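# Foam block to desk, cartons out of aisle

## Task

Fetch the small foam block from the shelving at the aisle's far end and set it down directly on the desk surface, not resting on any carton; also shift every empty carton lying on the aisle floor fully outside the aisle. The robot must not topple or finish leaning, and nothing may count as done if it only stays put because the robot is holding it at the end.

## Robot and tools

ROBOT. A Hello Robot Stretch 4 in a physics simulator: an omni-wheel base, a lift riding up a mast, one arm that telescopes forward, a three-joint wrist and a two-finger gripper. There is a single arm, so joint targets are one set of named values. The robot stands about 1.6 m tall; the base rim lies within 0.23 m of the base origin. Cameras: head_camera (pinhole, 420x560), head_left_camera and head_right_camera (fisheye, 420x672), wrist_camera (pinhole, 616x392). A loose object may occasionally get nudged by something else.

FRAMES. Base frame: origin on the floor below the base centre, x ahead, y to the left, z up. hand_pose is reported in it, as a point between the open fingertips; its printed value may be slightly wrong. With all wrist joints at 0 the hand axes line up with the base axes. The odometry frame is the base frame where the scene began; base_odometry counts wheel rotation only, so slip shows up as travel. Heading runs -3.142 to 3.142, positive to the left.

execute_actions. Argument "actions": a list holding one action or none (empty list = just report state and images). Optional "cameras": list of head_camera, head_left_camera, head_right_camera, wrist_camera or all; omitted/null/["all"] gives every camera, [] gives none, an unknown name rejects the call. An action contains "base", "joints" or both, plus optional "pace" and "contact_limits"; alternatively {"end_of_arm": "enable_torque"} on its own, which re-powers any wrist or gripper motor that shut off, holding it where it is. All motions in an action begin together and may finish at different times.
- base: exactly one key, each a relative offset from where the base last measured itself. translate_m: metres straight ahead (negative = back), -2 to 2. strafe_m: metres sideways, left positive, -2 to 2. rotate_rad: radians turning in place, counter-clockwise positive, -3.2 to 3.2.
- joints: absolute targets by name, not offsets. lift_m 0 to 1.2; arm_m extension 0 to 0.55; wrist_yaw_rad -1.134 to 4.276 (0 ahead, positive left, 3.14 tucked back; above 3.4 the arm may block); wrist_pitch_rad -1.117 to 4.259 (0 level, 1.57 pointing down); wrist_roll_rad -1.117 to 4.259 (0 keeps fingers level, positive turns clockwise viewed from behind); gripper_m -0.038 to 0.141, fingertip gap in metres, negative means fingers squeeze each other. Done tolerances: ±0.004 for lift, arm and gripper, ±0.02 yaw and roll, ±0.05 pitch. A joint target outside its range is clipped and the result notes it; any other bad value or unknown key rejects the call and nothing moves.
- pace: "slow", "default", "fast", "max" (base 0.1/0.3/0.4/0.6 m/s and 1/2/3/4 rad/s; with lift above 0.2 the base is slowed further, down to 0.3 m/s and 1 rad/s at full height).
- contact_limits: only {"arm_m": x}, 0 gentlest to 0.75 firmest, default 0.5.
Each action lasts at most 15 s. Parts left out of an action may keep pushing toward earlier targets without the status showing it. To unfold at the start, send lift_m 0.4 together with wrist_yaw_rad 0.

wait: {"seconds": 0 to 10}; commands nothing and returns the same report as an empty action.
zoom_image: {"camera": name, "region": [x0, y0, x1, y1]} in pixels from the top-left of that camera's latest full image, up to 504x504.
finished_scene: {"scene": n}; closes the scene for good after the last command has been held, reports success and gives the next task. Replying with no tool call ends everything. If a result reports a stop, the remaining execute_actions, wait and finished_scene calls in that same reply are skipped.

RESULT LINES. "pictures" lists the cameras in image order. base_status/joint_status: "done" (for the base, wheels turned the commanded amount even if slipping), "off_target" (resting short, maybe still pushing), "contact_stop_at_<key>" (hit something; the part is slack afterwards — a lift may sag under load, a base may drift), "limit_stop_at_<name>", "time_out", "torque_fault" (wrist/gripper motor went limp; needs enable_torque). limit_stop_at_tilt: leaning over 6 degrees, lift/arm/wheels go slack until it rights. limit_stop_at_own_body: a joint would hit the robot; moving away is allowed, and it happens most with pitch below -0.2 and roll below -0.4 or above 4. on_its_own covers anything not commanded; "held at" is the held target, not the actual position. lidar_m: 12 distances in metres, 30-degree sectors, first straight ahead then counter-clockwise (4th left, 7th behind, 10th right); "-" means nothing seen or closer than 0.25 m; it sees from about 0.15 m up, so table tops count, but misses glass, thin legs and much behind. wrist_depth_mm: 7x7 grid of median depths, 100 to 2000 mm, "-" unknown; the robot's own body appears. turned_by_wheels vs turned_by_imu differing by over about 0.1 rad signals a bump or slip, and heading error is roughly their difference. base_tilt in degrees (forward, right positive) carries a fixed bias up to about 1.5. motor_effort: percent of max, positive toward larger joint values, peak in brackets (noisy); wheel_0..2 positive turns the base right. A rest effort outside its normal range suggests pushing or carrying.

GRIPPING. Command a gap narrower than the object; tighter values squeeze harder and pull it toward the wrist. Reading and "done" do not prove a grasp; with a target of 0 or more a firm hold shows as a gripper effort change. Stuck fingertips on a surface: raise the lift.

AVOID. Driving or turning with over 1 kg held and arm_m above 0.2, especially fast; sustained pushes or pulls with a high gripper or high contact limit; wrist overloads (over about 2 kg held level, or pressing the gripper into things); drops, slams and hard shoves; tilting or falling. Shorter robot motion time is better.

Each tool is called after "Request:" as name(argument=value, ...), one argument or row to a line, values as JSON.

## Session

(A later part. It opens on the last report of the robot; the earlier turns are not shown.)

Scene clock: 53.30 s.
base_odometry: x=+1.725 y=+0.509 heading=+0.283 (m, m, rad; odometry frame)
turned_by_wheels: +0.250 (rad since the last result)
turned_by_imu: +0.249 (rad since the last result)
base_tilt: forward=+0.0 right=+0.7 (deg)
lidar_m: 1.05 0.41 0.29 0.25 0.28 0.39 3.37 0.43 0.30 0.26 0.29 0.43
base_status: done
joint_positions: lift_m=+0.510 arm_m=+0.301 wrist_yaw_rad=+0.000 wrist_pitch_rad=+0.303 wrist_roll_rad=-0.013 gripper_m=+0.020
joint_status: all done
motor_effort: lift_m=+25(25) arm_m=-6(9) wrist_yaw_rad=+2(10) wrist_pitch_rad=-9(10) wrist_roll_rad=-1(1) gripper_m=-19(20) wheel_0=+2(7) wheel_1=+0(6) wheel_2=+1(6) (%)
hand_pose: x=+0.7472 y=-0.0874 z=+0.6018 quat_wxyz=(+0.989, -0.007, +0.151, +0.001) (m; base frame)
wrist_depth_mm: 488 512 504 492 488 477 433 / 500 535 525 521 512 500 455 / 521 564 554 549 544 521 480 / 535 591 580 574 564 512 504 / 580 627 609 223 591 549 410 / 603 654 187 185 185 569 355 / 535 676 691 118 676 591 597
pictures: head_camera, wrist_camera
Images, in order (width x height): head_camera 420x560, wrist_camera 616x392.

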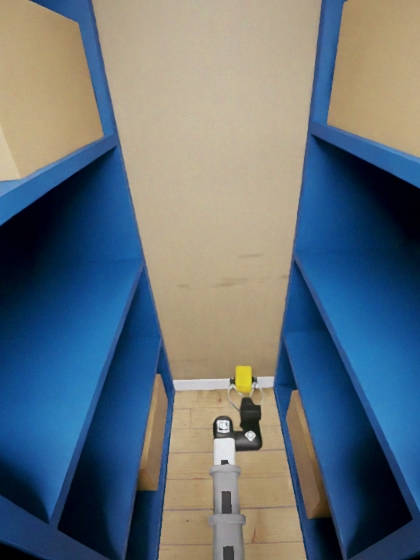

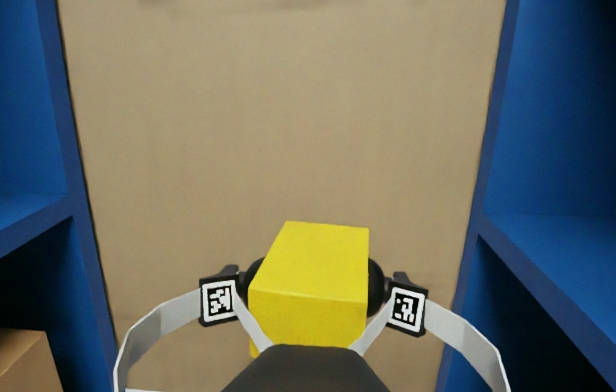

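Request:
execute_actions(
  actions=[
    {"base":{"translate_m":-2},"joints":{"lift_m":0.8,"arm_m":0.2},"pace":"fast"},
  ],
  cameras=[],
)

Request:
execute_actions(
  actions=[
    {"base":{"rotate_rad":-3.1},"pace":"fast"},
  ],
  cameras=["wrist_camera","head_camera"],
)

Scene clock: 59.90 s.
base_odometry: x=-0.196 y=-0.050 heading=+0.283 (m, m, rad; odometry frame)
turned_by_wheels: +0.000 (rad since the last result)
turned_by_imu: +0.003 (rad since the last result)
base_tilt: forward=+0.1 right=+0.8 (deg)
lidar_m: 1.24 0.67 0.84 1.83 1.91 0.87 0.83 0.86 1.23 1.83 0.94 0.72
base_status: done
joint_positions: lift_m=+0.800 arm_m=+0.201 wrist_yaw_rad=+0.000 wrist_pitch_rad=+0.303 wrist_roll_rad=-0.013 gripper_m=+0.020
joint_status: all done
motor_effort: lift_m=+25(28) arm_m=-5(2) wrist_yaw_rad=+2(3) wrist_pitch_rad=-9(10) wrist_roll_rad=+0(0) gripper_m=-21(18) wheel_0=+0(6) wheel_1=+1(11) wheel_2=+0(11) (%)
hand_pose: x=+0.6472 y=-0.0874 z=+0.8919 quat_wxyz=(+0.989, -0.007, +0.151, +0.001) (m; base frame)
wrist_depth_mm: 723 732 1464 - 1464 691 676 / 778 759 1576 - 1537 723 707 / 809 798 1708 - 1618 750 741 / 842 854 1576 - 1229 788 778 / 891 891 1430 224 866 831 820 / 976 931 187 184 185 878 866 / 1008 991 1229 118 960 931 931
pictures: none
No camera images: the call's "cameras" was empty. Leave "cameras" out to get every camera's image.

Scene clock: 62.60 s.
base_odometry: x=-0.196 y=-0.050 heading=-2.817 (m, m, rad; odometry frame)
turned_by_wheels: -3.100 (rad since the last result)
turned_by_imu: -3.087 (rad since the last result)
base_tilt: forward=+0.0 right=+0.7 (deg)
lidar_m: 0.83 0.89 1.86 1.84 0.76 0.72 1.25 0.68 1.92 1.79 1.98 0.84
base_status: done
joint_positions: lift_m=+0.800 arm_m=+0.201 wrist_yaw_rad=+0.000 wrist_pitch_rad=+0.303 wrist_roll_rad=-0.013 gripper_m=+0.020
joint_status: not commanded
motor_effort: lift_m=+24(25) arm_m=-5(5) wrist_yaw_rad=+1(2) wrist_pitch_rad=-9(9) wrist_roll_rad=-2(0) gripper_m=-19(20) wheel_0=+0(7) wheel_1=+0(11) wheel_2=+0(7) (%)
hand_pose: x=+0.6472 y=-0.0875 z=+0.8919 quat_wxyz=(+0.989, -0.007, +0.151, +0.001) (m; base frame)
wrist_depth_mm: 1205 1160 1138 1118 1078 1078 1042 / 1229 1229 1205 1160 1138 1098 1060 / 1281 1281 1255 1229 1205 1160 1138 / 831 842 866 866 878 904 1182 / 585 597 603 222 609 627 627 / 1098 512 187 185 185 477 480 / 1205 1255 1281 118 1308 891 1308
pictures: head_camera, wrist_camera
Images, in order (width x height): head_camera 420x560, wrist_camera 616x392.

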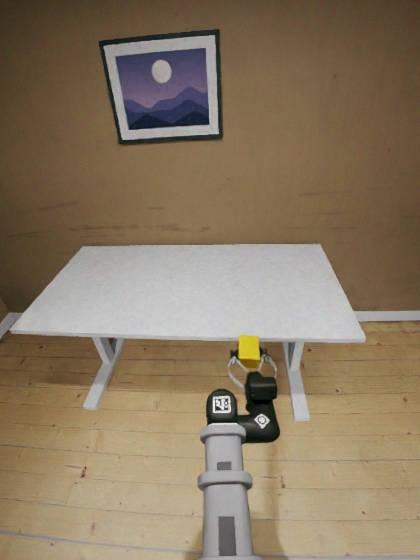

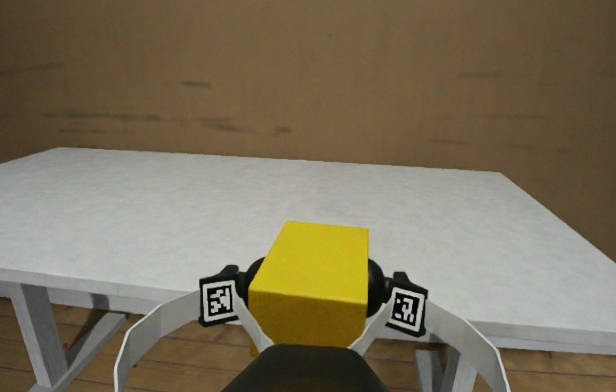

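Request:
execute_actions(
  actions=[
    {"joints":{"lift_m":0.7,"arm_m":0.54},"pace":"fast"},
  ],
  cameras=[],
)

Request:
execute_actions(
  actions=[
    {"joints":{"lift_m":0.669}},
  ],
  cameras=[],
)

Request:
execute_actions(
  actions=[
    {"joints":{"gripper_m":0.1}},
  ],
  cameras=[],
)

Request:
execute_actions(
  actions=[
    {"joints":{"lift_m":0.7,"arm_m":0.45},"pace":"fast"},
  ],
)

Scene clock: 64.73 s.
base_odometry: x=-0.196 y=-0.050 heading=-2.817 (m, m, rad; odometry frame)
turned_by_wheels: +0.000 (rad since the last result)
turned_by_imu: +0.000 (rad since the last result)
base_tilt: forward=+0.0 right=+0.8 (deg)
lidar_m: 0.83 0.92 1.86 1.83 0.81 0.76 1.24 0.69 1.90 1.79 1.97 0.82
base_status: not commanded
joint_positions: lift_m=+0.700 arm_m=+0.539 wrist_yaw_rad=+0.000 wrist_pitch_rad=+0.303 wrist_roll_rad=-0.013 gripper_m=+0.020
joint_status: all done
motor_effort: lift_m=+16(22) arm_m=+6(8) wrist_yaw_rad=+1(1) wrist_pitch_rad=-9(10) wrist_roll_rad=+1(0) gripper_m=-18(19) wheel_0=+0(0) wheel_1=+0(0) wheel_2=+0(0) (%)
hand_pose: x=+0.9853 y=-0.0874 z=+0.7926 quat_wxyz=(+0.989, -0.007, +0.151, +0.001) (m; base frame)
wrist_depth_mm: 878 854 831 809 798 778 759 / 917 891 866 854 831 798 788 / 946 931 904 878 854 842 820 / 539 549 569 574 585 603 609 / 384 394 397 223 407 413 415 / 297 301 187 185 185 314 314 / 245 240 248 118 252 243 258
pictures: none
No camera images: the call's "cameras" was empty. Leave "cameras" out to get every camera's image.

Scene clock: 65.67 s.
base_odometry: x=-0.196 y=-0.050 heading=-2.817 (m, m, rad; odometry frame)
turned_by_wheels: +0.000 (rad since the last result)
turned_by_imu: +0.000 (rad since the last result)
base_tilt: forward=+0.0 right=+0.7 (deg)
lidar_m: 0.83 0.90 1.87 1.83 0.76 0.73 1.24 0.67 1.92 1.81 1.98 0.85
base_status: not commanded
joint_positions: lift_m=+0.669 arm_m=+0.539 wrist_yaw_rad=+0.000 wrist_pitch_rad=+0.303 wrist_roll_rad=-0.013 gripper_m=+0.020
joint_status: all done
motor_effort: lift_m=+16(18) arm_m=+5(6) wrist_yaw_rad=-1(0) wrist_pitch_rad=-9(9) wrist_roll_rad=-1(1) gripper_m=-17(20) wheel_0=+0(0) wheel_1=+0(0) wheel_2=+0(0) (%)
hand_pose: x=+0.9853 y=-0.0874 z=+0.7616 quat_wxyz=(+0.989, -0.007, +0.151, +0.001) (m; base frame)
wrist_depth_mm: 878 854 842 809 788 778 741 / 917 904 878 854 831 809 778 / 788 798 809 866 854 831 831 / 459 462 473 480 492 504 508 / 325 329 334 222 342 345 349 / 249 253 187 185 185 265 264 / 206 202 208 118 213 204 221
pictures: none
No camera images: the call's "cameras" was empty. Leave "cameras" out to get every camera's image.

Scene clock: 67.30 s.
base_odometry: x=-0.196 y=-0.050 heading=-2.817 (m, m, rad; odometry frame)
turned_by_wheels: +0.000 (rad since the last result)
turned_by_imu: +0.000 (rad since the last result)
base_tilt: forward=-0.1 right=+0.7 (deg)
lidar_m: 0.84 0.90 1.84 1.83 0.77 0.75 1.24 0.67 1.87 1.79 1.95 0.83
base_status: not commanded
joint_positions: lift_m=+0.669 arm_m=+0.539 wrist_yaw_rad=+0.000 wrist_pitch_rad=+0.303 wrist_roll_rad=-0.013 gripper_m=+0.100
joint_status: all done
motor_effort: lift_m=+16(16) arm_m=+5(5) wrist_yaw_rad=-2(2) wrist_pitch_rad=-8(9) wrist_roll_rad=-1(1) gripper_m=-3(21) wheel_0=+0(0) wheel_1=+0(0) wheel_2=+0(0) (%)
hand_pose: x=+0.9853 y=-0.0874 z=+0.7616 quat_wxyz=(+0.989, -0.007, +0.151, +0.001) (m; base frame)
wrist_depth_mm: 878 854 820 809 788 759 750 / 917 904 878 842 820 820 798 / 788 798 831 866 854 831 831 / 462 466 480 484 492 504 508 / 325 330 332 260 327 345 351 / 249 252 218 198 196 264 265 / 207 206 210 122 212 213 222
pictures: none
No camera images: the call's "cameras" was empty. Leave "cameras" out to get every camera's image.

Scene clock: 68.37 s.
base_odometry: x=-0.196 y=-0.050 heading=-2.817 (m, m, rad; odometry frame)
turned_by_wheels: +0.000 (rad since the last result)
turned_by_imu: +0.000 (rad since the last result)
base_tilt: forward=+0.1 right=+0.6 (deg)
lidar_m: 0.84 0.93 1.89 1.80 0.74 0.72 1.24 0.68 1.89 1.82 1.94 0.83
base_status: not commanded
joint_positions: lift_m=+0.700 arm_m=+0.451 wrist_yaw_rad=+0.000 wrist_pitch_rad=+0.302 wrist_roll_rad=-0.013 gripper_m=+0.100
joint_status: all done
motor_effort: lift_m=+24(26) arm_m=-6(4) wrist_yaw_rad=+0(1) wrist_pitch_rad=-8(9) wrist_roll_rad=+0(1) gripper_m=-2(2) wheel_0=+0(0) wheel_1=+0(0) wheel_2=+0(0) (%)
hand_pose: x=+0.8973 y=-0.0875 z=+0.7920 quat_wxyz=(+0.989, -0.006, +0.151, +0.001) (m; base frame)
wrist_depth_mm: 976 917 904 891 866 854 820 / 1025 991 976 946 917 904 854 / 931 946 976 960 931 904 904 / 544 554 564 574 585 591 609 / 384 392 397 325 410 410 413 / 297 301 219 293 200 314 315 / 245 245 249 122 253 253 258
pictures: head_camera, head_left_camera, head_right_camera, wrist_camera
Images, in order (width x height): head_camera 420x560, head_left_camera 420x672, head_right_camera 420x672, wrist_camera 616x392.

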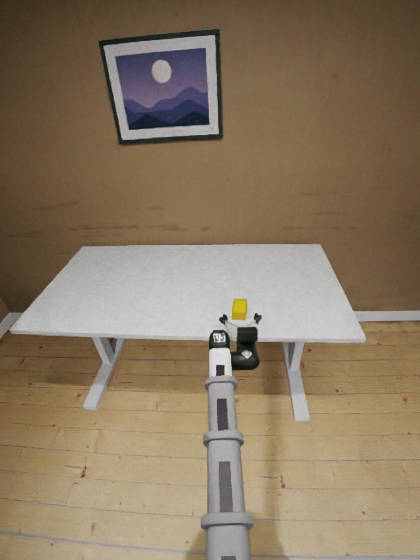

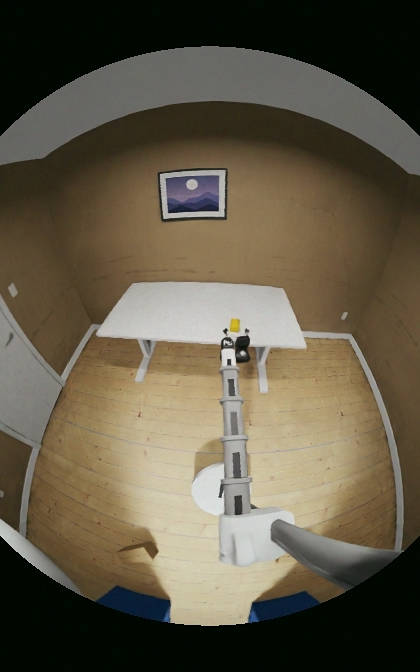

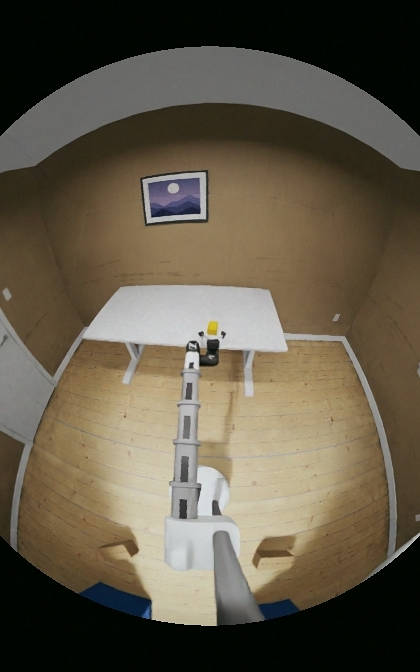

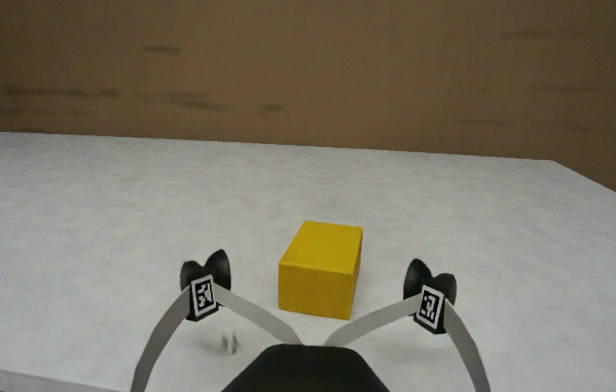

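Request:
finished_scene(
  scene=2,
)

The scene is finished: the task was done.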